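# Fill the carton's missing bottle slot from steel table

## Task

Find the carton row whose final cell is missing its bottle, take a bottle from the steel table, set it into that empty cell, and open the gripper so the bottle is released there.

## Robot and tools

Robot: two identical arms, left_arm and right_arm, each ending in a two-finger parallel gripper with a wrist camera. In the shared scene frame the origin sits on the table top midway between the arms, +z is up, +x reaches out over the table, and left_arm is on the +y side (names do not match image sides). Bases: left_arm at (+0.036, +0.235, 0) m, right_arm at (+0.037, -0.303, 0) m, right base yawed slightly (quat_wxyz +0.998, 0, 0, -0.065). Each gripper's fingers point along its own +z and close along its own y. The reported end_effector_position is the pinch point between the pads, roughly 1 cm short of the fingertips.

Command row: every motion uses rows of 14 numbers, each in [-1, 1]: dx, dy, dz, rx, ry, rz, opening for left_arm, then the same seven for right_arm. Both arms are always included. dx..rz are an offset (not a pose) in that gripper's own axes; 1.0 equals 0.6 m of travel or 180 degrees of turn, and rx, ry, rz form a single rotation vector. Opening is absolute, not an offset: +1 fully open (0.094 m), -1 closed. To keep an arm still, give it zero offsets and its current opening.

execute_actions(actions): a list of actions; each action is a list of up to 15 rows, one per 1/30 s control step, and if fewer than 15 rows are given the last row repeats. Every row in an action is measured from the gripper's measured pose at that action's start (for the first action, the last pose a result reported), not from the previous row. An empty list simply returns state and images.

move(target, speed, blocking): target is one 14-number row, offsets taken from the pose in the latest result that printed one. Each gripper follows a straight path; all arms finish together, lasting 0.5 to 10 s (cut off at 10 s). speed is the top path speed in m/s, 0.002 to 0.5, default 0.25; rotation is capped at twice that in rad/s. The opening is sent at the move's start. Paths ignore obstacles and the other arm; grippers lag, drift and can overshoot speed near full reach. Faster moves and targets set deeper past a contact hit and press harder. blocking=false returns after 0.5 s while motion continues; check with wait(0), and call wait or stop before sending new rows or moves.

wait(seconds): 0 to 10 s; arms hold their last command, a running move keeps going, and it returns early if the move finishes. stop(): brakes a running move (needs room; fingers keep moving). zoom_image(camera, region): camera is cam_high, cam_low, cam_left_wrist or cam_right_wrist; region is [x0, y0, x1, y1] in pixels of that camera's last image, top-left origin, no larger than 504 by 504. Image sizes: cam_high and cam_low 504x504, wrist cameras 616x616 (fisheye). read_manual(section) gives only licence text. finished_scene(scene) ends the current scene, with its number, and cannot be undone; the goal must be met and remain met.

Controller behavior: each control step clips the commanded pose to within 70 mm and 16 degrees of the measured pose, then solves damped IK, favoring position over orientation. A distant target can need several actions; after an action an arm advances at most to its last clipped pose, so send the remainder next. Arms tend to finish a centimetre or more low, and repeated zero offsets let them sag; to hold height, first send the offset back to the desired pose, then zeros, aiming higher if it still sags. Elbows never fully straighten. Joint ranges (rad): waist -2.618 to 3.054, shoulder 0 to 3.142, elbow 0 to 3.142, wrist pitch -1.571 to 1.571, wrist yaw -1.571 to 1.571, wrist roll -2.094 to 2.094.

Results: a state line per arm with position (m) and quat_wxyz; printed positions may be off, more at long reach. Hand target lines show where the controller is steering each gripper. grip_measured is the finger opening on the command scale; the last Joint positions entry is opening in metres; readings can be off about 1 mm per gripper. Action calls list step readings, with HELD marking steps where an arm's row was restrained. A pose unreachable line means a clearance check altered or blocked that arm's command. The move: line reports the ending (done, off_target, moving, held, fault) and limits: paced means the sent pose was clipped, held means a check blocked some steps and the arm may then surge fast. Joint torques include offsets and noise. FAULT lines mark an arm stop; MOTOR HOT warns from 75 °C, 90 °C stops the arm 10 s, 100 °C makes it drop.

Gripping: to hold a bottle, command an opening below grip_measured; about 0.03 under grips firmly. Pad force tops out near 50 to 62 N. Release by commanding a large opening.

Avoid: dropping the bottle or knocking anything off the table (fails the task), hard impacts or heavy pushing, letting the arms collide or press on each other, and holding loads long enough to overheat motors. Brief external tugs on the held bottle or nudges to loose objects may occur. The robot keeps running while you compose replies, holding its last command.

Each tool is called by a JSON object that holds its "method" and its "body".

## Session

{"method": "execute_actions", "body": {"actions": []}}

Scene clock: 0.00 s.
left_arm: end_effector_position=(+0.3987, +0.3743, +0.2059) grip_measured=+1.000 end_effector_quat_wxyz=(-0.598, +0.730, -0.202, +0.262) | right_arm: end_effector_position=(+0.3380, +0.0892, +0.1661) grip_measured=+1.000 end_effector_quat_wxyz=(+0.257, +0.439, +0.852, +0.124)
Joint positions: left_arm=[ 0.01   1.367  0.59   0.546 -0.867 -1.891  0.094] | right_arm=[ 1.221  2.215  2.188 -1.265  0.513  1.97   0.094]
Joint velocities: left_arm=[-0.002 -0.002 -0.002  0.037 -0.037 -0.022  0.   ] | right_arm=[ 0.007  0.007 -0.007 -0.007  0.081 -0.007  0.   ]
Joint torques (N m, as the arm reports them, + toward a larger angle): no reading
Hand target (left_arm): +0.399, +0.375, +0.213; -0.602, +0.727, -0.199, +0.264
Hand target (right_arm): +0.339, +0.087, +0.173; +0.262, +0.439, +0.850, +0.127

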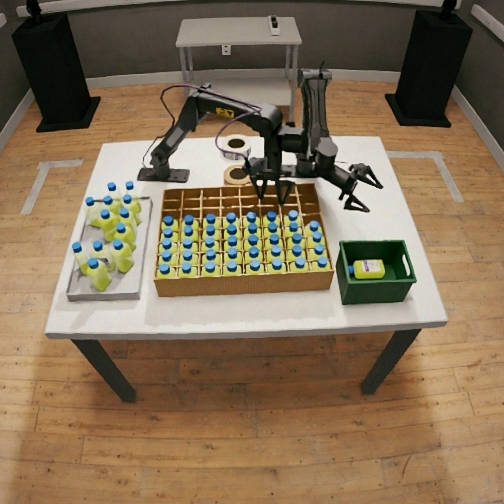

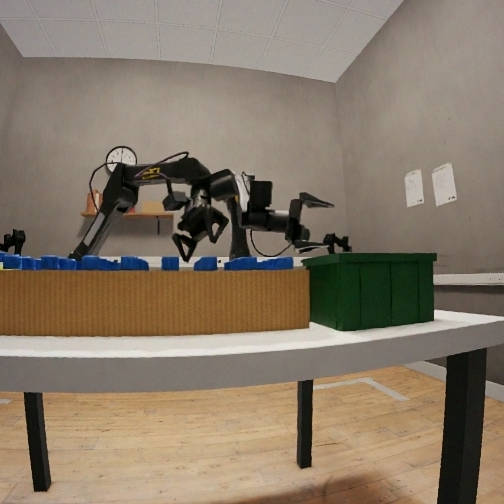

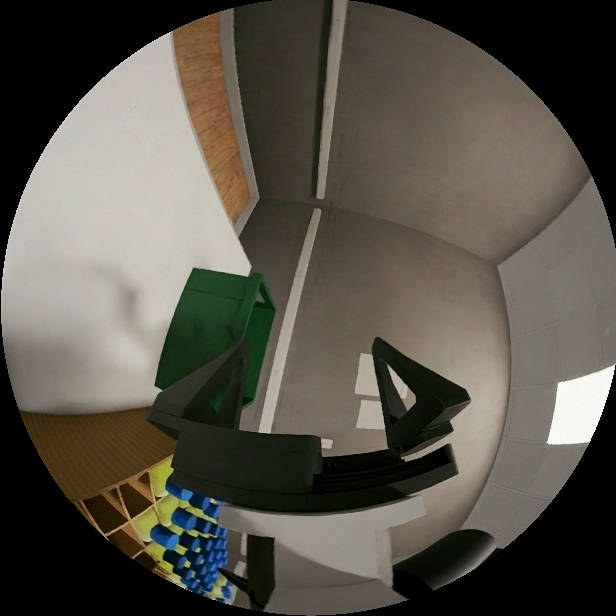

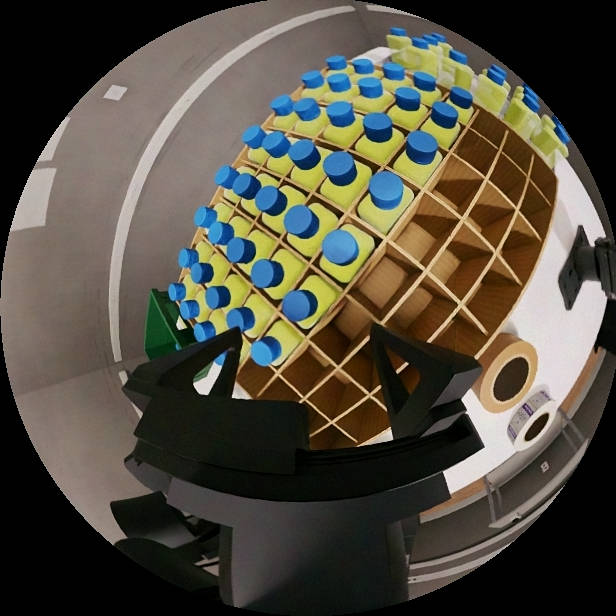

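{"method": "zoom_image", "body": {"camera": "cam_high", "region": [50, 120, 350, 310]}}

{"method": "zoom_image", "body": {"camera": "cam_high", "region": [60, 170, 170, 305]}}

Region (50, 120, 350, 310) of cam_high's 504x504 image, scaled by 1.680, with more detail than that image has; it fills the top 319 rows of this view, and the rest is white.

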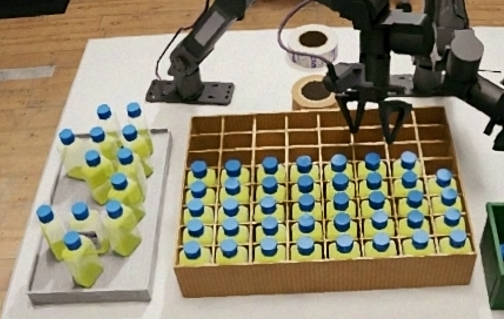

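Region (60, 170, 170, 305) of cam_high's 504x504 image, scaled by 3.733, with more detail than that image has; it fills the left 411 columns of this view, and the rest is white.

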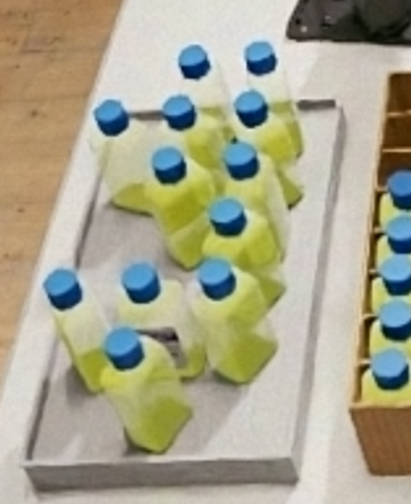

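{"method": "move", "body": {"target": [0.124,0.082,-0.248,-0.1346,0.4807,0.6471,0.0,-0.569,-0.537,-0.144,0.025,0.0593,-0.301,0.1], "speed": 0.35}}

{"method": "zoom_image", "body": {"camera": "cam_right_wrist", "region": [220, 180, 440, 380]}}

Scene clock: 49.00 s.
left_arm: end_effector_position=(+0.3591, +0.2048, +0.1803) grip_measured=+0.002 end_effector_quat_wxyz=(+0.123, -0.015, +0.992, -0.010) | right_arm: end_effector_position=(+0.2330, -0.3761, +0.2093) grip_measured=+0.102 end_effector_quat_wxyz=(+0.181, -0.002, +0.983, -0.021)
Joint positions: left_arm=[-0.096  1.552  1.466 -1.238 -0.008 -0.128  0.047] | right_arm=[-0.339  1.057  1.196 -1.363 -0.126 -0.45   0.052]
Joint velocities: left_arm=[-0.007  0.002 -0.012  0.007  0.037 -0.051 -0.001] | right_arm=[-0.007 -0.002 -0.027 -0.051 -0.081 -0.022  0.001]
Joint torques (N m, as the arm reports them, + toward a larger angle): left_arm=[-0.78 -6.06 10.2   0.49 -0.17  0.1 ] | right_arm=[-0.82 -0.3   8.04  0.87 -0.2  -0.07]
Hand target (left_arm): +0.367, +0.203, +0.189; +0.137, -0.008, +0.990, -0.005
Hand target (right_arm): +0.236, -0.378, +0.219; +0.191, -0.003, +0.981, -0.021
Off the commanded pose (left_arm): 0.011 m, 3 deg.
Off the commanded pose (right_arm): 0.002 m, 3 deg.
move: off_target (left_arm, right_arm)

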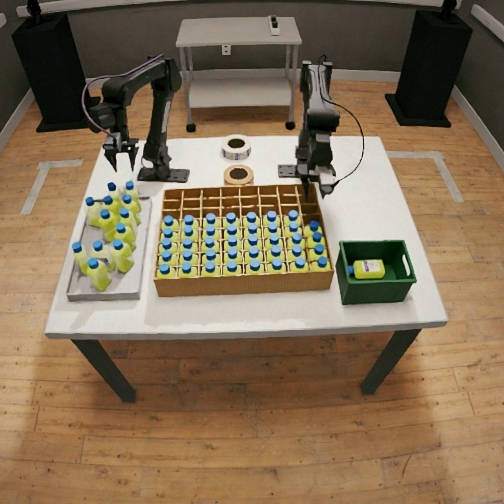

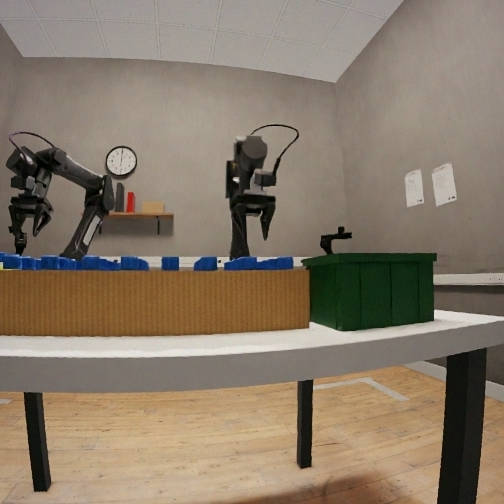

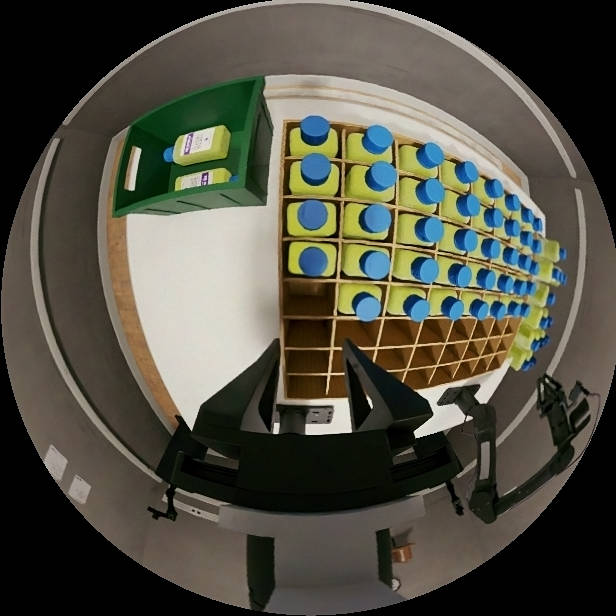

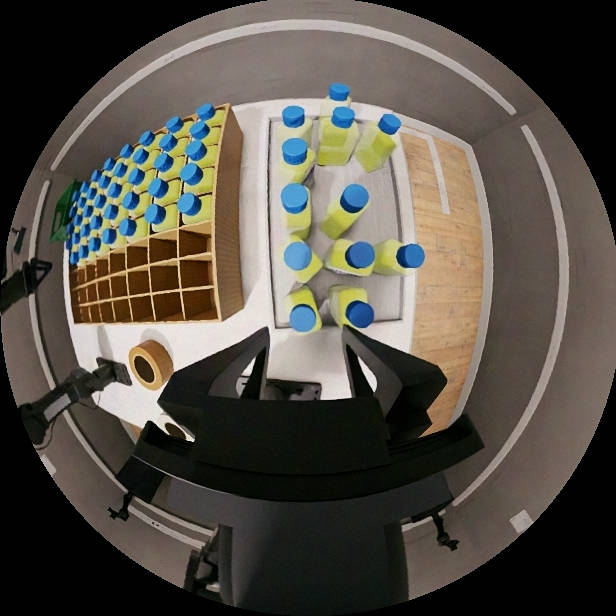

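Region (220, 180, 440, 380) of cam_right_wrist's 616x616 image, scaled by 2.291, with more detail than that image has; it fills the top 458 rows of this view, and the rest is white.

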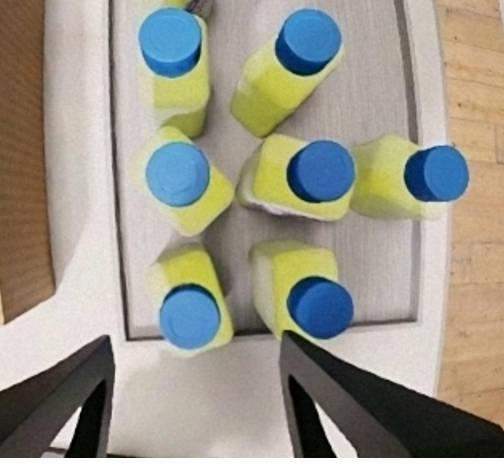

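{"method": "move", "body": {"target": [0.244,-0.906,-0.065,0.2132,-0.1494,0.3737,0.0,0.177,-0.462,-0.154,0.198,-0.056,0.3975,0.1], "speed": 0.3}}

{"method": "zoom_image", "body": {"camera": "cam_left_wrist", "region": [220, 230, 400, 390]}}

{"method": "zoom_image", "body": {"camera": "cam_high", "region": [95, 130, 195, 225]}}

Scene clock: 107.03 s.
left_arm: end_effector_position=(+0.2219, -0.3338, +0.1678) grip_measured=+0.002 end_effector_quat_wxyz=(+0.295, +0.561, +0.739, -0.228) | right_arm: end_effector_position=(+0.1023, -0.6431, +0.2566) grip_measured=+0.102 end_effector_quat_wxyz=(+0.213, +0.608, +0.741, -0.188)
Joint positions: left_arm=[-1.239  2.198  2.018 -0.628  0.046  0.039  0.047] | right_arm=[-1.242  1.396  1.505 -1.103  0.021 -0.004  0.052]
Joint velocities: left_arm=[ 0.012 -0.007  0.007  0.007 -0.037  0.007  0.001] | right_arm=[ 0.022 -0.002 -0.022 -0.022 -0.022 -0.037  0.   ]
Joint torques (N m, as the arm reports them, + toward a larger angle): left_arm=[ -0.31 -13.15  11.11   1.33   0.09   0.06] | right_arm=[-0.56 -3.74  8.37  1.41  0.06  0.09]
Hand target (left_arm): +0.219, -0.341, +0.185; +0.307, +0.563, +0.728, -0.243
Hand target (right_arm): +0.100, -0.651, +0.270; +0.226, +0.611, +0.731, -0.203
Off the commanded pose (left_arm): 0.029 m, 3 deg.
Off the commanded pose (right_arm): 0.015 m, 2 deg.
move: off_target (left_arm, right_arm)

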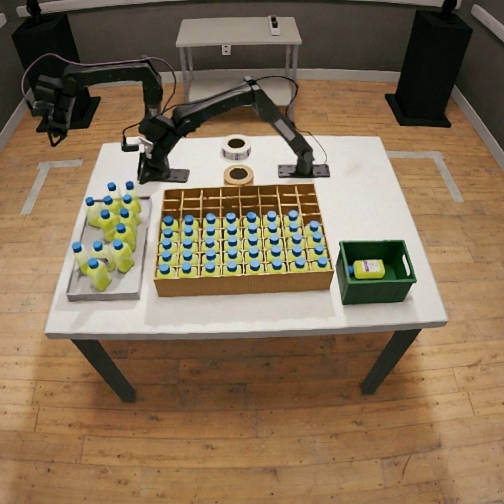

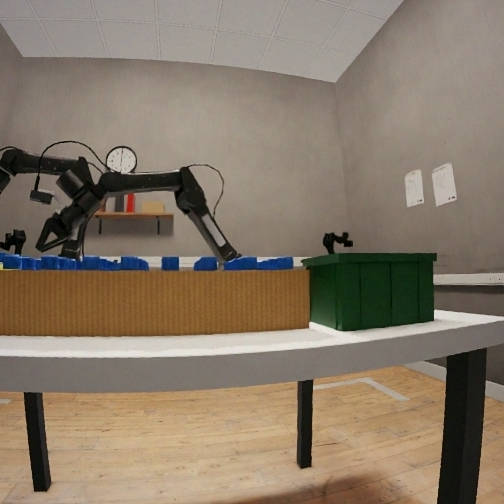

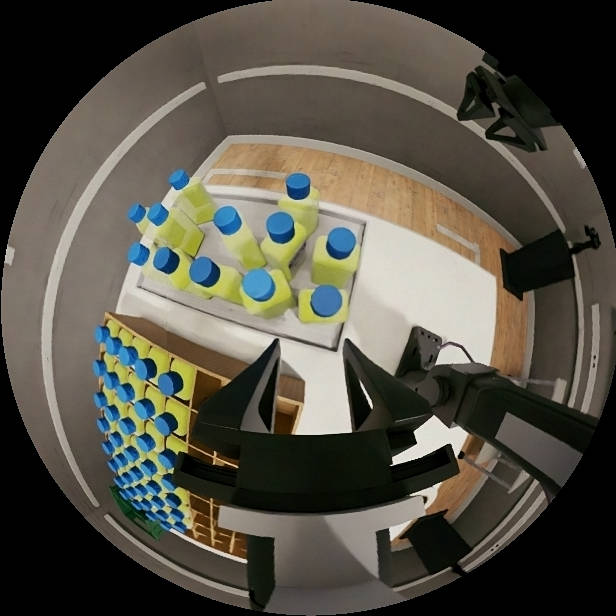

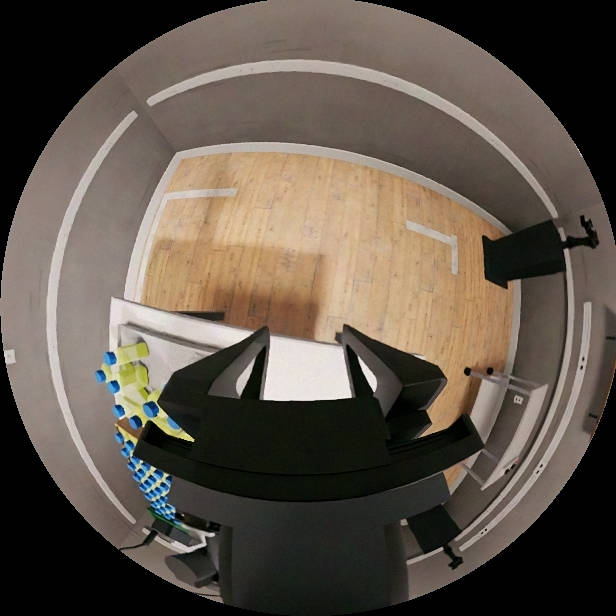

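Region (220, 230, 400, 390) of cam_left_wrist's 616x616 image, scaled by 2.800, with more detail than that image has.

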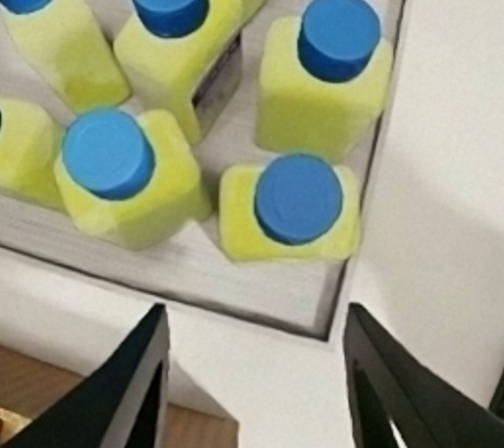

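Region (95, 130, 195, 225) of cam_high's 504x504 image, scaled by 5.040, with more detail than that image has; it fills the top 479 rows of this view, and the rest is white.

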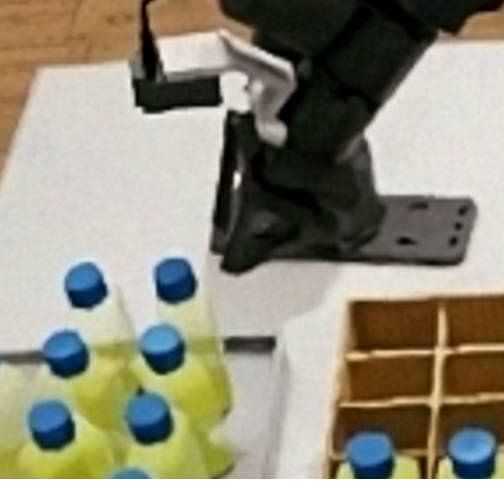

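{"method": "execute_actions", "body": {"actions": []}}

Scene clock: 132.07 s.
left_arm: end_effector_position=(+0.2217, -0.3335, +0.1674) grip_measured=+0.002 end_effector_quat_wxyz=(+0.294, +0.562, +0.739, -0.227) | right_arm: end_effector_position=(+0.1022, -0.6431, +0.2566) grip_measured=+0.102 end_effector_quat_wxyz=(+0.213, +0.608, +0.741, -0.188)
Joint positions: left_arm=[-1.239  2.198  2.018 -0.631  0.046  0.04   0.047] | right_arm=[-1.242  1.396  1.505 -1.103  0.021 -0.003  0.052]
Joint velocities: left_arm=[-0.017  0.002 -0.007  0.007 -0.11   0.037  0.001] | right_arm=[ 0.017 -0.002  0.007 -0.007  0.037  0.022 -0.001]
Joint torques (N m, as the arm reports them, + toward a larger angle): left_arm=[ -0.31 -13.19  11.18   1.29   0.11   0.09] | right_arm=[-0.57 -3.74  8.37  1.41  0.08  0.09]
Hand target (left_arm): +0.220, -0.341, +0.185; +0.307, +0.563, +0.728, -0.243
Hand target (right_arm): +0.100, -0.651, +0.270; +0.226, +0.611, +0.731, -0.203
Off the commanded pose (left_arm): 0.029 m, 3 deg.
Off the commanded pose (right_arm): 0.015 m, 2 deg.

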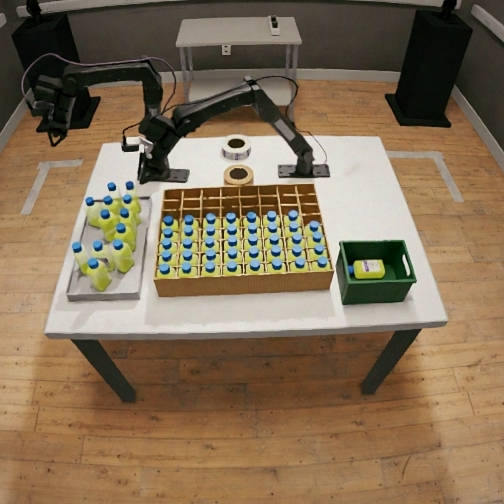

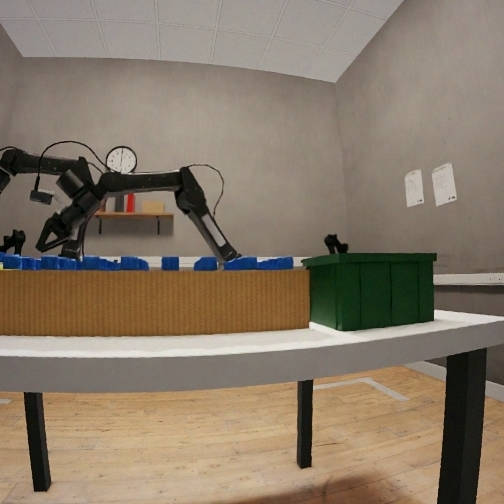

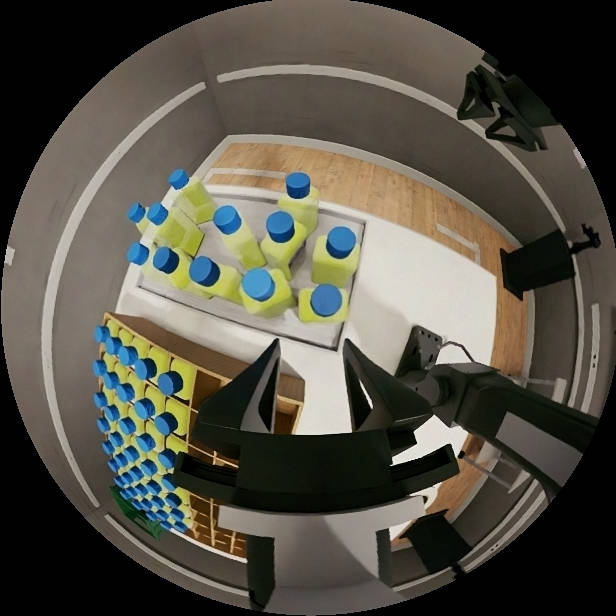

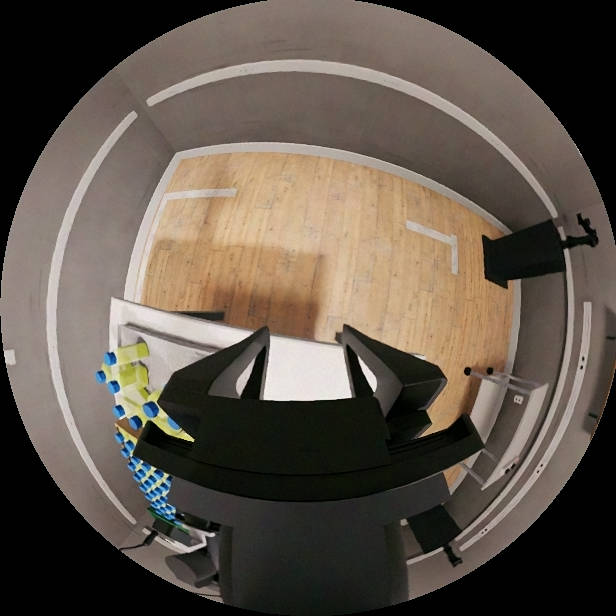

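{"method": "move", "body": {"target": [-0.017,-0.027,0.037,0,-0.011,0,0.0,-0.022,0,-0.011,0,-0.01,0,0.1], "speed": 0.05}}

{"method": "zoom_image", "body": {"camera": "cam_left_wrist", "region": [230,230,400,400]}}

Scene clock: 162.03 s.
left_arm: end_effector_position=(+0.2123, -0.3483, +0.1413) grip_measured=+0.002 end_effector_quat_wxyz=(+0.285, +0.564, +0.742, -0.225) | right_arm: end_effector_position=(+0.1022, -0.6431, +0.2566) grip_measured=+0.102 end_effector_quat_wxyz=(+0.213, +0.608, +0.741, -0.188)
Joint positions: left_arm=[-1.265  2.266  2.037 -0.6    0.035  0.019  0.047] | right_arm=[-1.242  1.396  1.505 -1.103  0.021 -0.003  0.052]
Joint velocities: left_arm=[-0.012  0.002  0.002 -0.037  0.037  0.037  0.   ] | right_arm=[ 0.007 -0.002  0.002 -0.037 -0.037 -0.095 -0.001]
Joint torques (N m, as the arm reports them, + toward a larger angle): left_arm=[ -0.65 -13.25  11.16   1.43  -0.1   -0.03] | right_arm=[ 0.07 -3.26  8.87  1.33  0.    0.02]
Hand target (left_arm): +0.212, -0.359, +0.158; +0.306, +0.558, +0.734, -0.237
Hand target (right_arm): +0.104, -0.650, +0.269; +0.225, +0.605, +0.737, -0.198
Off the commanded pose (left_arm): 0.021 m, 3 deg.
Off the commanded pose (right_arm): 0.015 m, 2 deg.
move: off_target (left_arm, right_arm)

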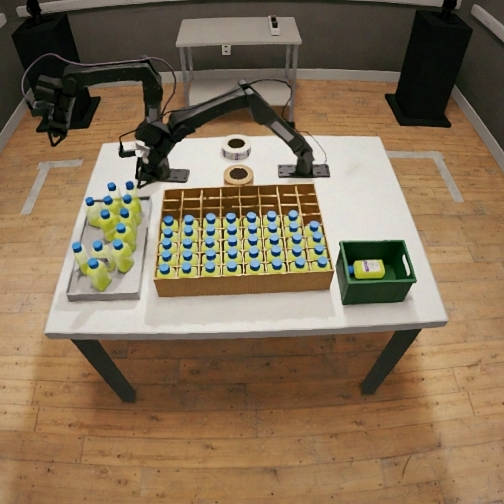

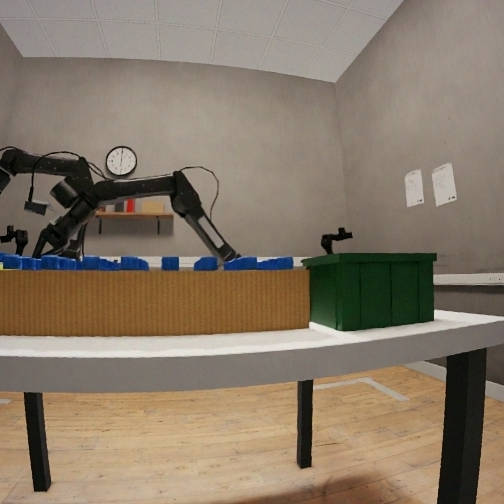

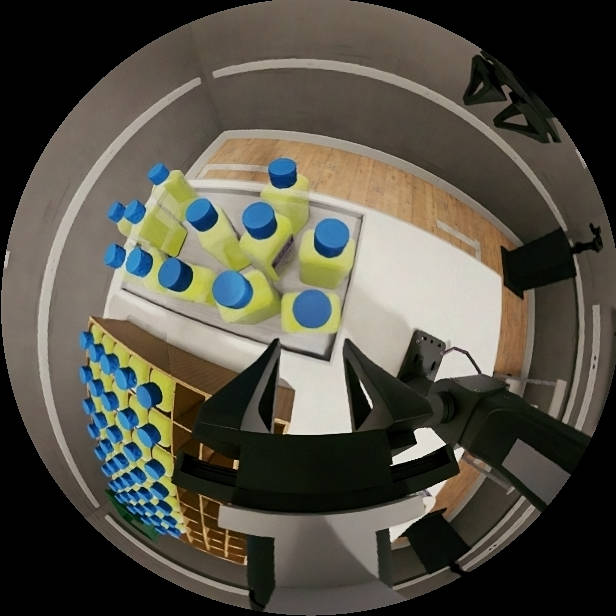

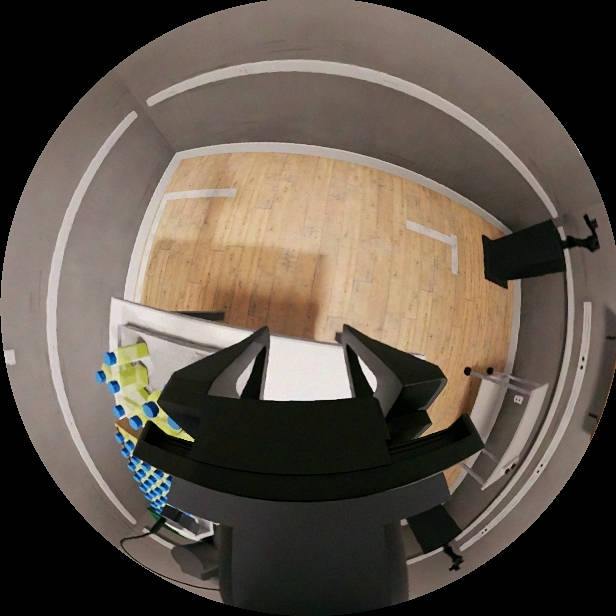

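Region (230, 230, 400, 400) of cam_left_wrist's 616x616 image, scaled by 2.965, with more detail than that image has.

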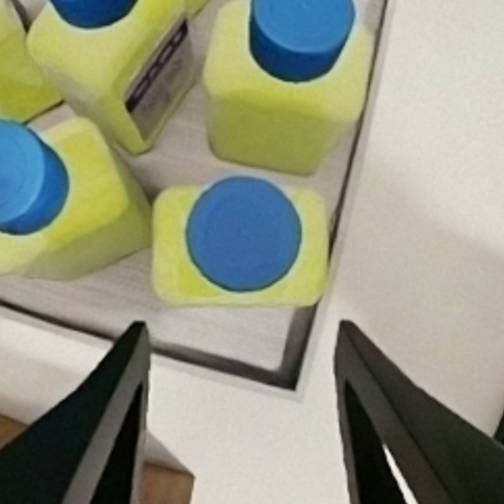

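{"method": "move", "body": {"target": [-0.090,0,0.010,0,-0.017,0,0.0,-0.022,0,-0.011,0,-0.01,0,0.1], "speed": 0.04}}

{"method": "zoom_image", "body": {"camera": "cam_left_wrist", "region": [230,260,400,430]}}

Scene clock: 191.77 s.
left_arm: end_effector_position=(+0.2248, -0.3882, +0.1608) grip_measured=+0.002 end_effector_quat_wxyz=(+0.296, +0.561, +0.737, -0.233) | right_arm: end_effector_position=(+0.1022, -0.6431, +0.2566) grip_measured=+0.102 end_effector_quat_wxyz=(+0.213, +0.608, +0.741, -0.188)
Joint positions: left_arm=[-1.265  2.515  2.537 -0.82   0.034  0.019  0.047] | right_arm=[-1.242  1.396  1.505 -1.103  0.021 -0.003  0.052]
Joint velocities: left_arm=[-0.017  0.037  0.071 -0.125  0.066 -0.022 -0.001] | right_arm=[ 0.022 -0.002 -0.007  0.022 -0.022 -0.051  0.001]
Joint torques (N m, as the arm reports them, + toward a larger angle): left_arm=[ -0.14 -14.84  10.76   1.22   0.    -0.01] | right_arm=[ 0.07 -3.25  8.85  1.33  0.    0.01]
Hand target (left_arm): +0.224, -0.391, +0.173; +0.305, +0.558, +0.733, -0.240
Hand target (right_arm): +0.104, -0.650, +0.269; +0.225, +0.605, +0.737, -0.198
Off the commanded pose (left_arm): 0.013 m, 1 deg.
Off the commanded pose (right_arm): 0.015 m, 2 deg.
move: off_target (left_arm, right_arm)

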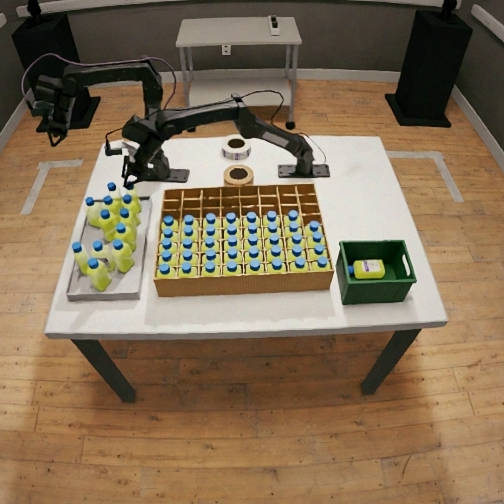

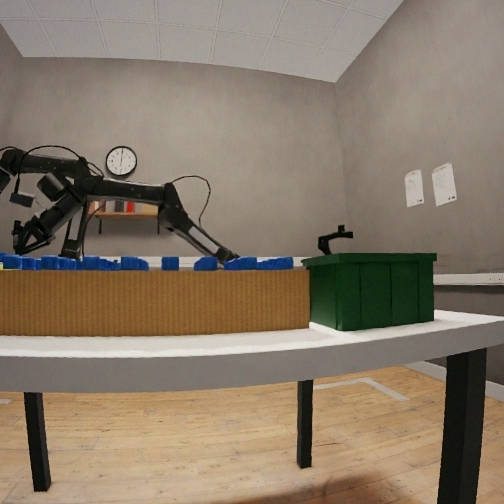

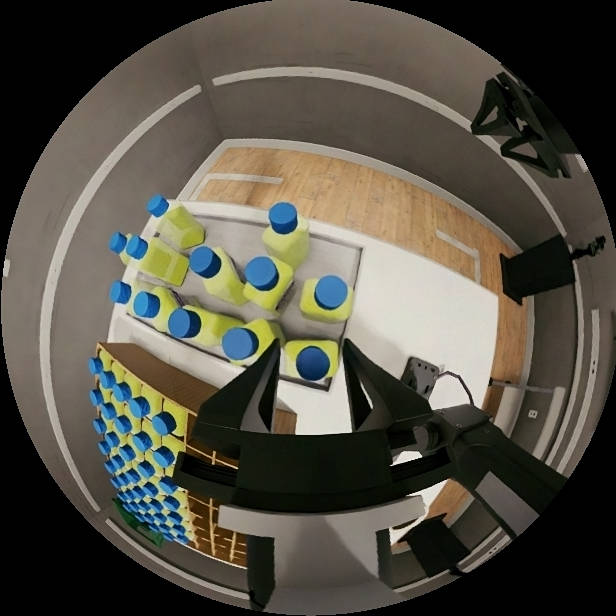

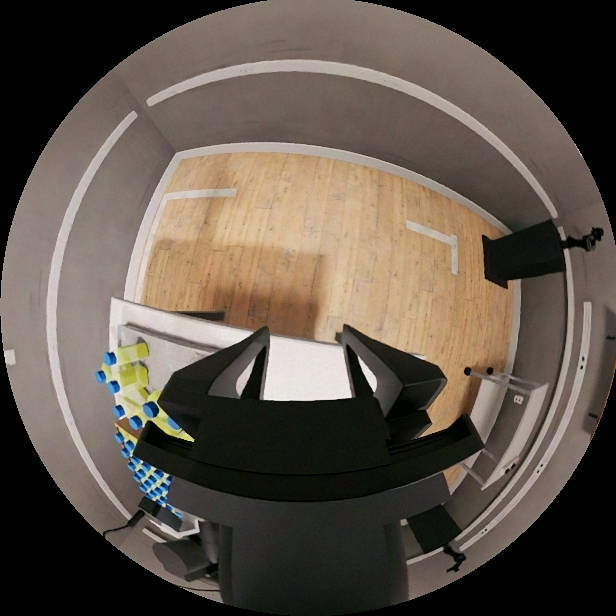

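Region (230, 260, 400, 430) of cam_left_wrist's 616x616 image, scaled by 2.965, with more detail than that image has.

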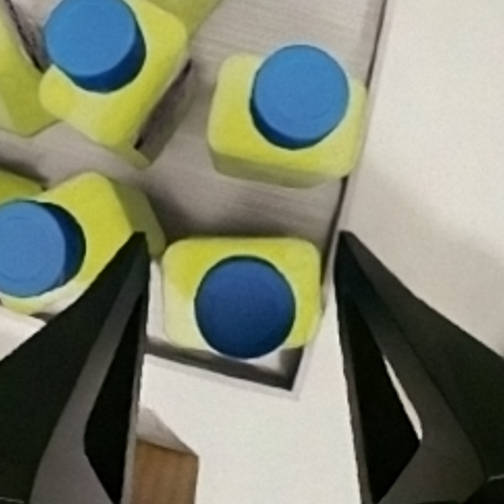

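{"method": "move", "body": {"target": [-0.002,0,-0.005,0,-0.012,0,-0.2,-0.022,0,-0.011,0,-0.01,0,0.1], "speed": 0.02}}

{"method": "zoom_image", "body": {"camera": "cam_left_wrist", "region": [230,260,400,430]}}

Scene clock: 209.17 s.
left_arm: end_effector_position=(+0.2235, -0.3841, +0.1337) grip_measured=-0.198 end_effector_quat_wxyz=(+0.286, +0.564, +0.741, -0.226) | right_arm: end_effector_position=(+0.1022, -0.6431, +0.2566) grip_measured=+0.102 end_effector_quat_wxyz=(+0.213, +0.608, +0.741, -0.188)
Joint positions: left_arm=[-1.265  2.481  2.383 -0.727  0.034  0.019  0.038] | right_arm=[-1.242  1.396  1.505 -1.103  0.021 -0.003  0.052]
Joint velocities: left_arm=[ 0.012 -0.012  0.002  0.066  0.066 -0.022  0.   ] | right_arm=[-0.017 -0.007 -0.012  0.037 -0.037  0.037  0.   ]
Joint torques (N m, as the arm reports them, + toward a larger angle): left_arm=[  0.   -18.3    7.28   1.44   0.01   0.02] | right_arm=[ 0.08 -3.26  8.85  1.34  0.    0.02]
Hand target (left_arm): +0.224, -0.386, +0.164; +0.310, +0.557, +0.731, -0.244
Hand target (right_arm): +0.104, -0.650, +0.269; +0.225, +0.605, +0.737, -0.198
Off the commanded pose (left_arm): 0.030 m, 4 deg.
Off the commanded pose (right_arm): 0.015 m, 2 deg.
move: off_target (left_arm, right_arm)

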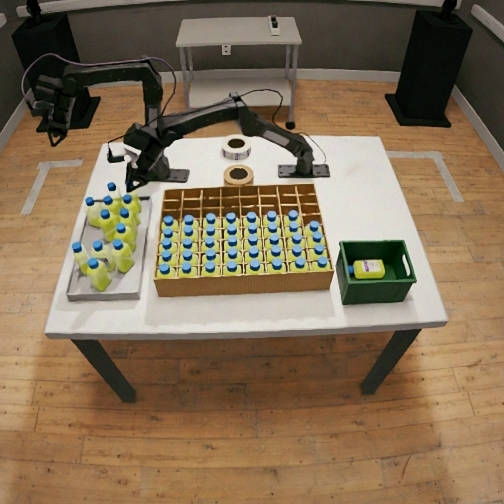

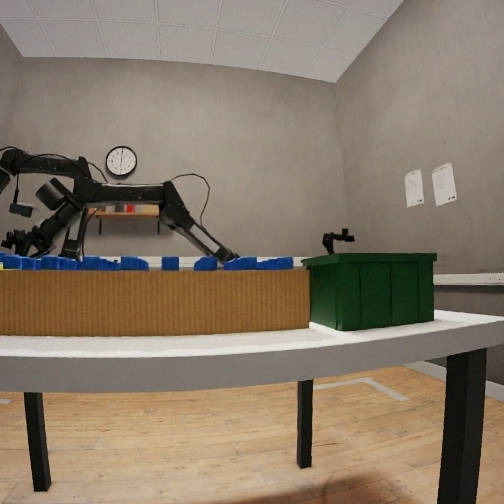

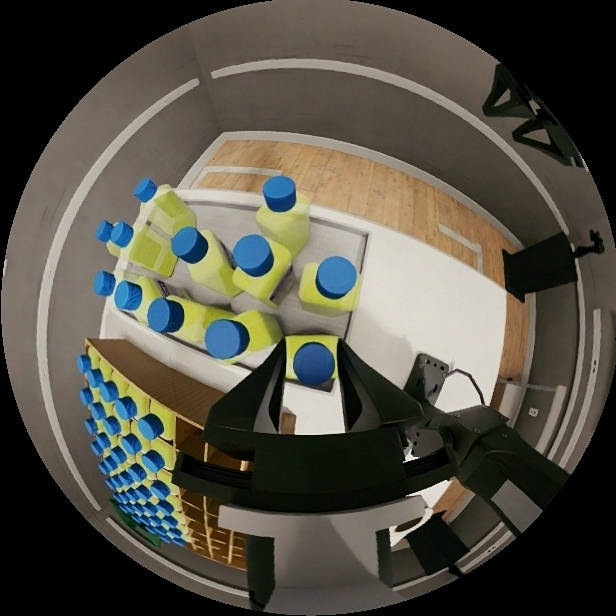

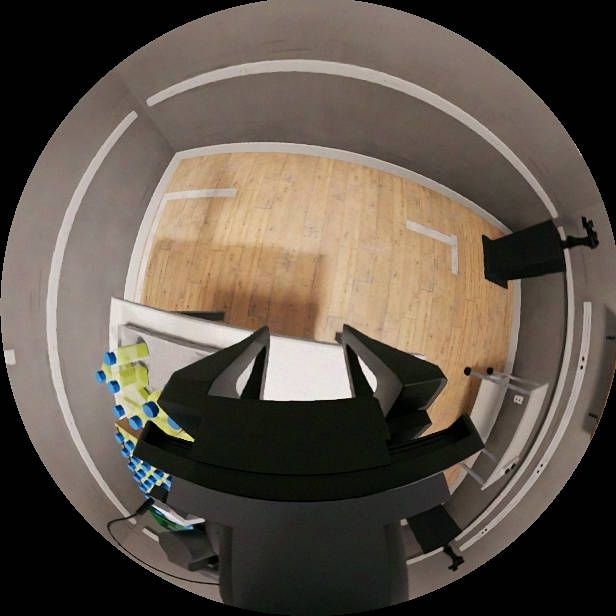

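Region (230, 260, 400, 430) of cam_left_wrist's 616x616 image, scaled by 2.965, with more detail than that image has.

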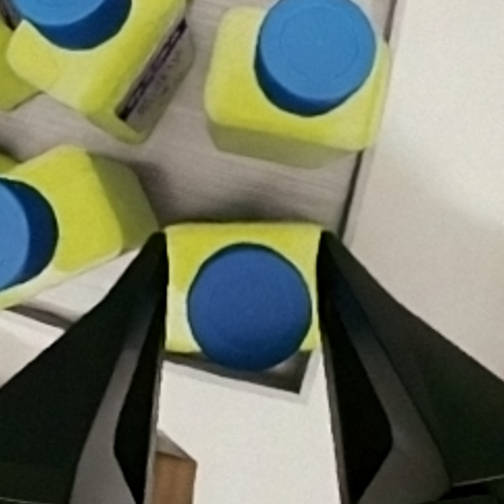

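{"method": "execute_actions", "body": {"actions": [[[-0.036,0,-0.035,0,-0.02,0,-0.24,-0.022,0,-0.011,0,-0.01,0,0.1],[-0.036,0,-0.035,0,-0.02,0,-0.27,-0.022,0,-0.011,0,-0.01,0,0.1],[-0.036,0,-0.035,0,-0.02,0,-0.30,-0.022,0,-0.011,0,-0.01,0,0.1],[-0.036,0,-0.035,0,-0.02,0,-0.33,-0.022,0,-0.011,0,-0.01,0,0.1],[-0.036,0,-0.035,0,-0.02,0,-0.35,-0.022,0,-0.011,0,-0.01,0,0.1],[-0.036,0,-0.035,0,-0.02,0,-0.37,-0.022,0,-0.011,0,-0.01,0,0.1],[-0.036,0,-0.035,0,-0.02,0,-0.39,-0.022,0,-0.011,0,-0.01,0,0.1],[-0.036,0,-0.035,0,-0.02,0,-0.405,-0.022,0,-0.011,0,-0.01,0,0.1],[-0.036,0,-0.035,0,-0.02,0,-0.42,-0.022,0,-0.011,0,-0.01,0,0.1],[-0.036,0,-0.035,0,-0.02,0,-0.43,-0.022,0,-0.011,0,-0.01,0,0.1],[-0.036,0,-0.035,0,-0.02,0,-0.44,-0.022,0,-0.011,0,-0.01,0,0.1],[-0.036,0,-0.035,0,-0.02,0,-0.45,-0.022,0,-0.011,0,-0.01,0,0.1],[-0.036,0,-0.035,0,-0.02,0,-0.46,-0.022,0,-0.011,0,-0.01,0,0.1],[-0.036,0,-0.035,0,-0.02,0,-0.47,-0.022,0,-0.011,0,-0.01,0,0.1],[-0.036,0,-0.035,0,-0.02,0,-0.48,-0.022,0,-0.011,0,-0.01,0,0.1]]]}}

{"method": "wait", "body": {"seconds": 0.5}}

Scene clock: 226.37 s.
left_arm: end_effector_position=(+0.2237, -0.3849, +0.1347) grip_measured=-0.451 end_effector_quat_wxyz=(+0.288, +0.563, +0.740, -0.227) | right_arm: end_effector_position=(+0.1022, -0.6431, +0.2566) grip_measured=+0.102 end_effector_quat_wxyz=(+0.213, +0.608, +0.741, -0.188)
Joint positions: left_arm=[-1.265  2.481  2.383 -0.723  0.035  0.019  0.026] | right_arm=[-1.242  1.396  1.505 -1.103  0.021 -0.003  0.052]
Joint velocities: left_arm=[-0.007  0.002  0.017  0.022  0.007 -0.022 -0.001] | right_arm=[ 0.002  0.002  0.007  0.022 -0.066 -0.066 -0.001]
Joint torques (N m, as the arm reports them, + toward a larger angle): left_arm=[  0.04 -18.43   6.9    1.49  -0.01   0.07] | right_arm=[ 0.07 -3.26  8.85  1.33  0.    0.02]
Hand target (left_arm): +0.224, -0.386, +0.164; +0.309, +0.557, +0.732, -0.243
Hand target (right_arm): +0.104, -0.650, +0.269; +0.225, +0.605, +0.737, -0.198
Off the commanded pose (left_arm): 0.029 m, 3 deg.
Off the commanded pose (right_arm): 0.015 m, 2 deg.
Step readings (end_effector_position):
0: left_arm (+0.2237, -0.3848, +0.1346) | right_arm (+0.1022, -0.6431, +0.2566)
1: left_arm (+0.2237, -0.3848, +0.1346) | right_arm (+0.1022, -0.6431, +0.2566)
2: left_arm (+0.2237, -0.3848, +0.1346) | right_arm (+0.1022, -0.6431, +0.2566)
4: left_arm (+0.2237, -0.3848, +0.1346) | right_arm (+0.1022, -0.6431, +0.2566)
8: left_arm (+0.2237, -0.3848, +0.1347) | right_arm (+0.1022, -0.6431, +0.2566)
15: end_effector_position above

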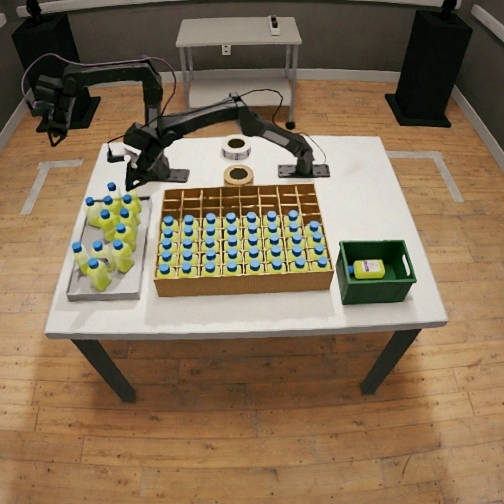

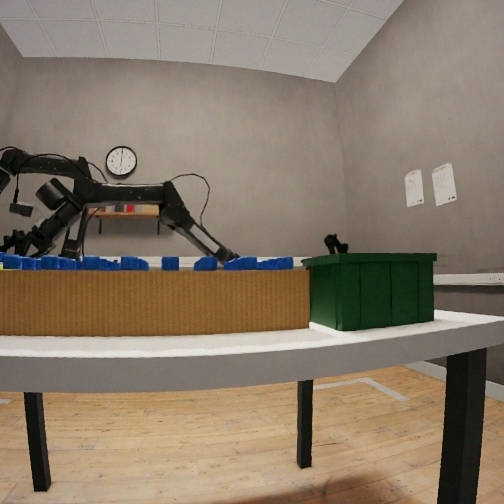

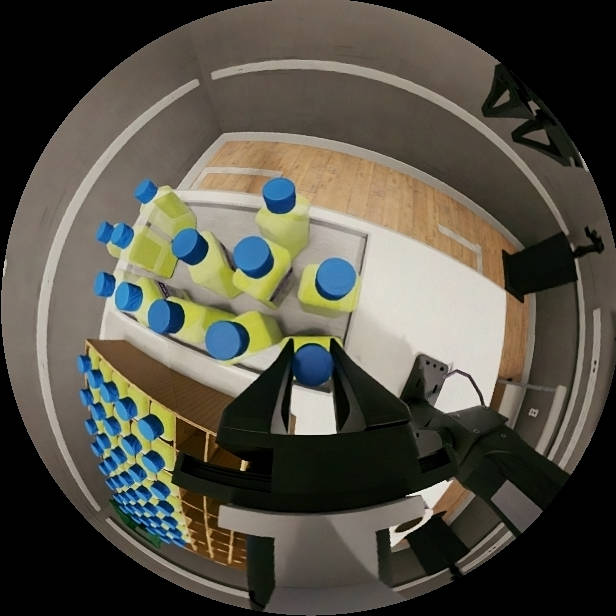

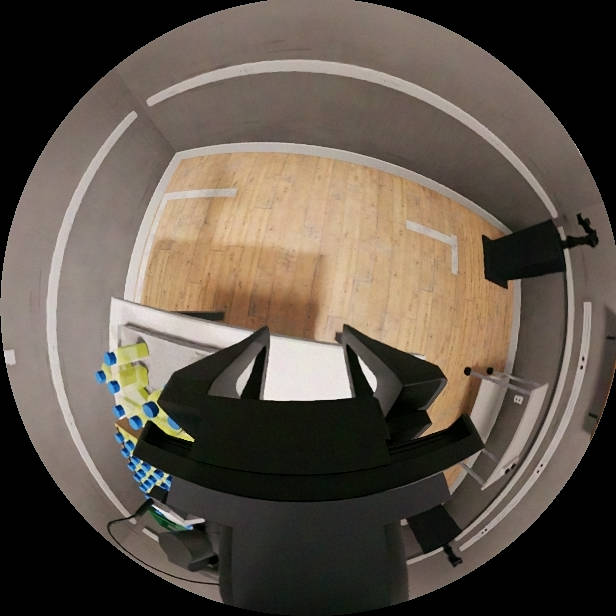

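Scene clock: 226.87 s.
left_arm: end_effector_position=(+0.2237, -0.3849, +0.1347) grip_measured=-0.451 end_effector_quat_wxyz=(+0.288, +0.563, +0.740, -0.227) | right_arm: end_effector_position=(+0.1022, -0.6431, +0.2566) grip_measured=+0.102 end_effector_quat_wxyz=(+0.213, +0.608, +0.741, -0.188)
Joint positions: left_arm=[-1.265  2.481  2.383 -0.723  0.035  0.019  0.026] | right_arm=[-1.242  1.396  1.505 -1.103  0.021 -0.003  0.052]
Joint velocities: left_arm=[ 0.002 -0.007  0.002  0.051 -0.007 -0.037 -0.   ] | right_arm=[ 0.007  0.002 -0.007 -0.051  0.022 -0.051  0.   ]
Joint torques (N m, as the arm reports them, + toward a larger angle): left_arm=[  0.04 -18.49   6.94   1.43   0.01   0.01] | right_arm=[ 0.07 -3.25  8.85  1.34  0.    0.02]
Hand target (left_arm): +0.224, -0.386, +0.164; +0.309, +0.557, +0.732, -0.243
Hand target (right_arm): +0.104, -0.650, +0.269; +0.225, +0.605, +0.737, -0.198
Off the commanded pose (left_arm): 0.029 m, 3 deg.
Off the commanded pose (right_arm): 0.015 m, 2 deg.
wait: 0.50 s; at rest by 0.17 s

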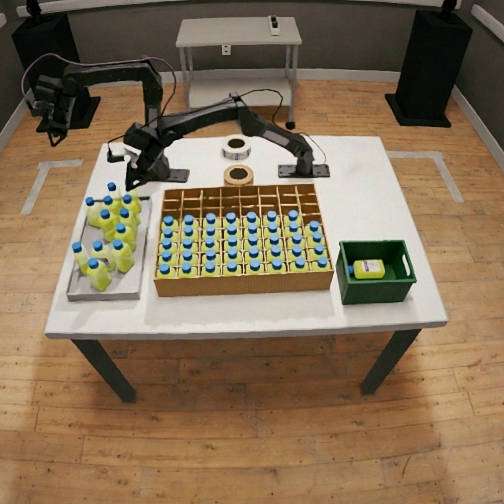

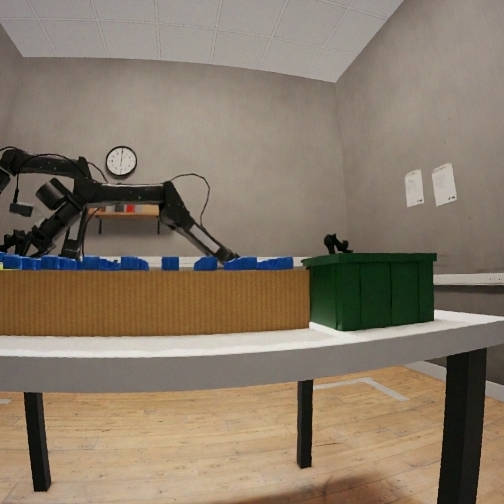

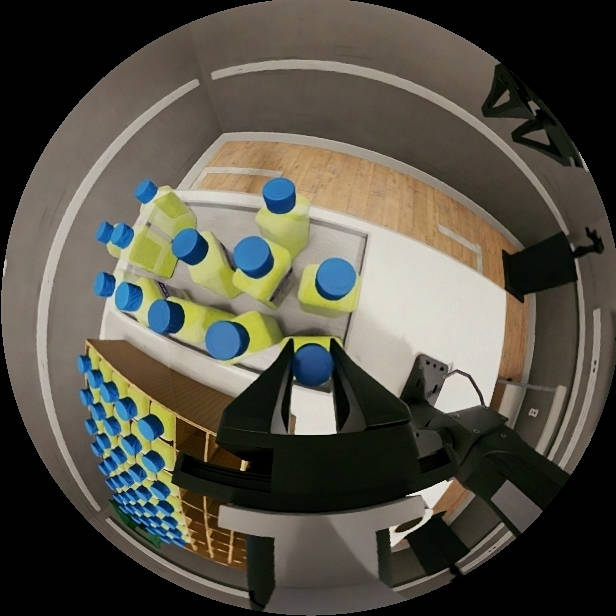

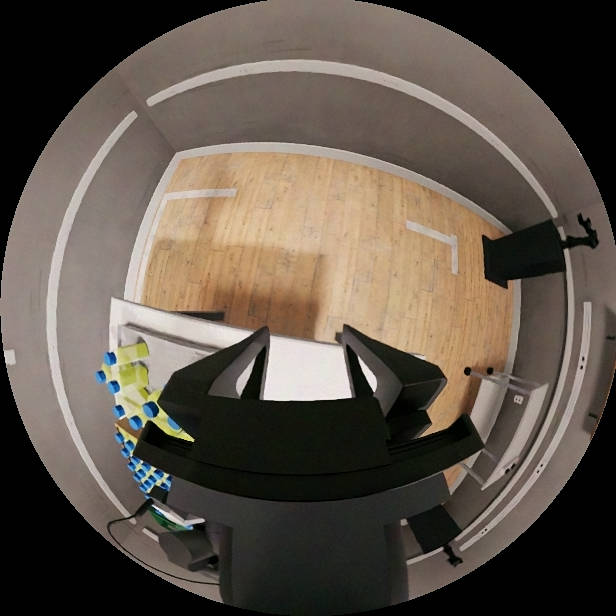

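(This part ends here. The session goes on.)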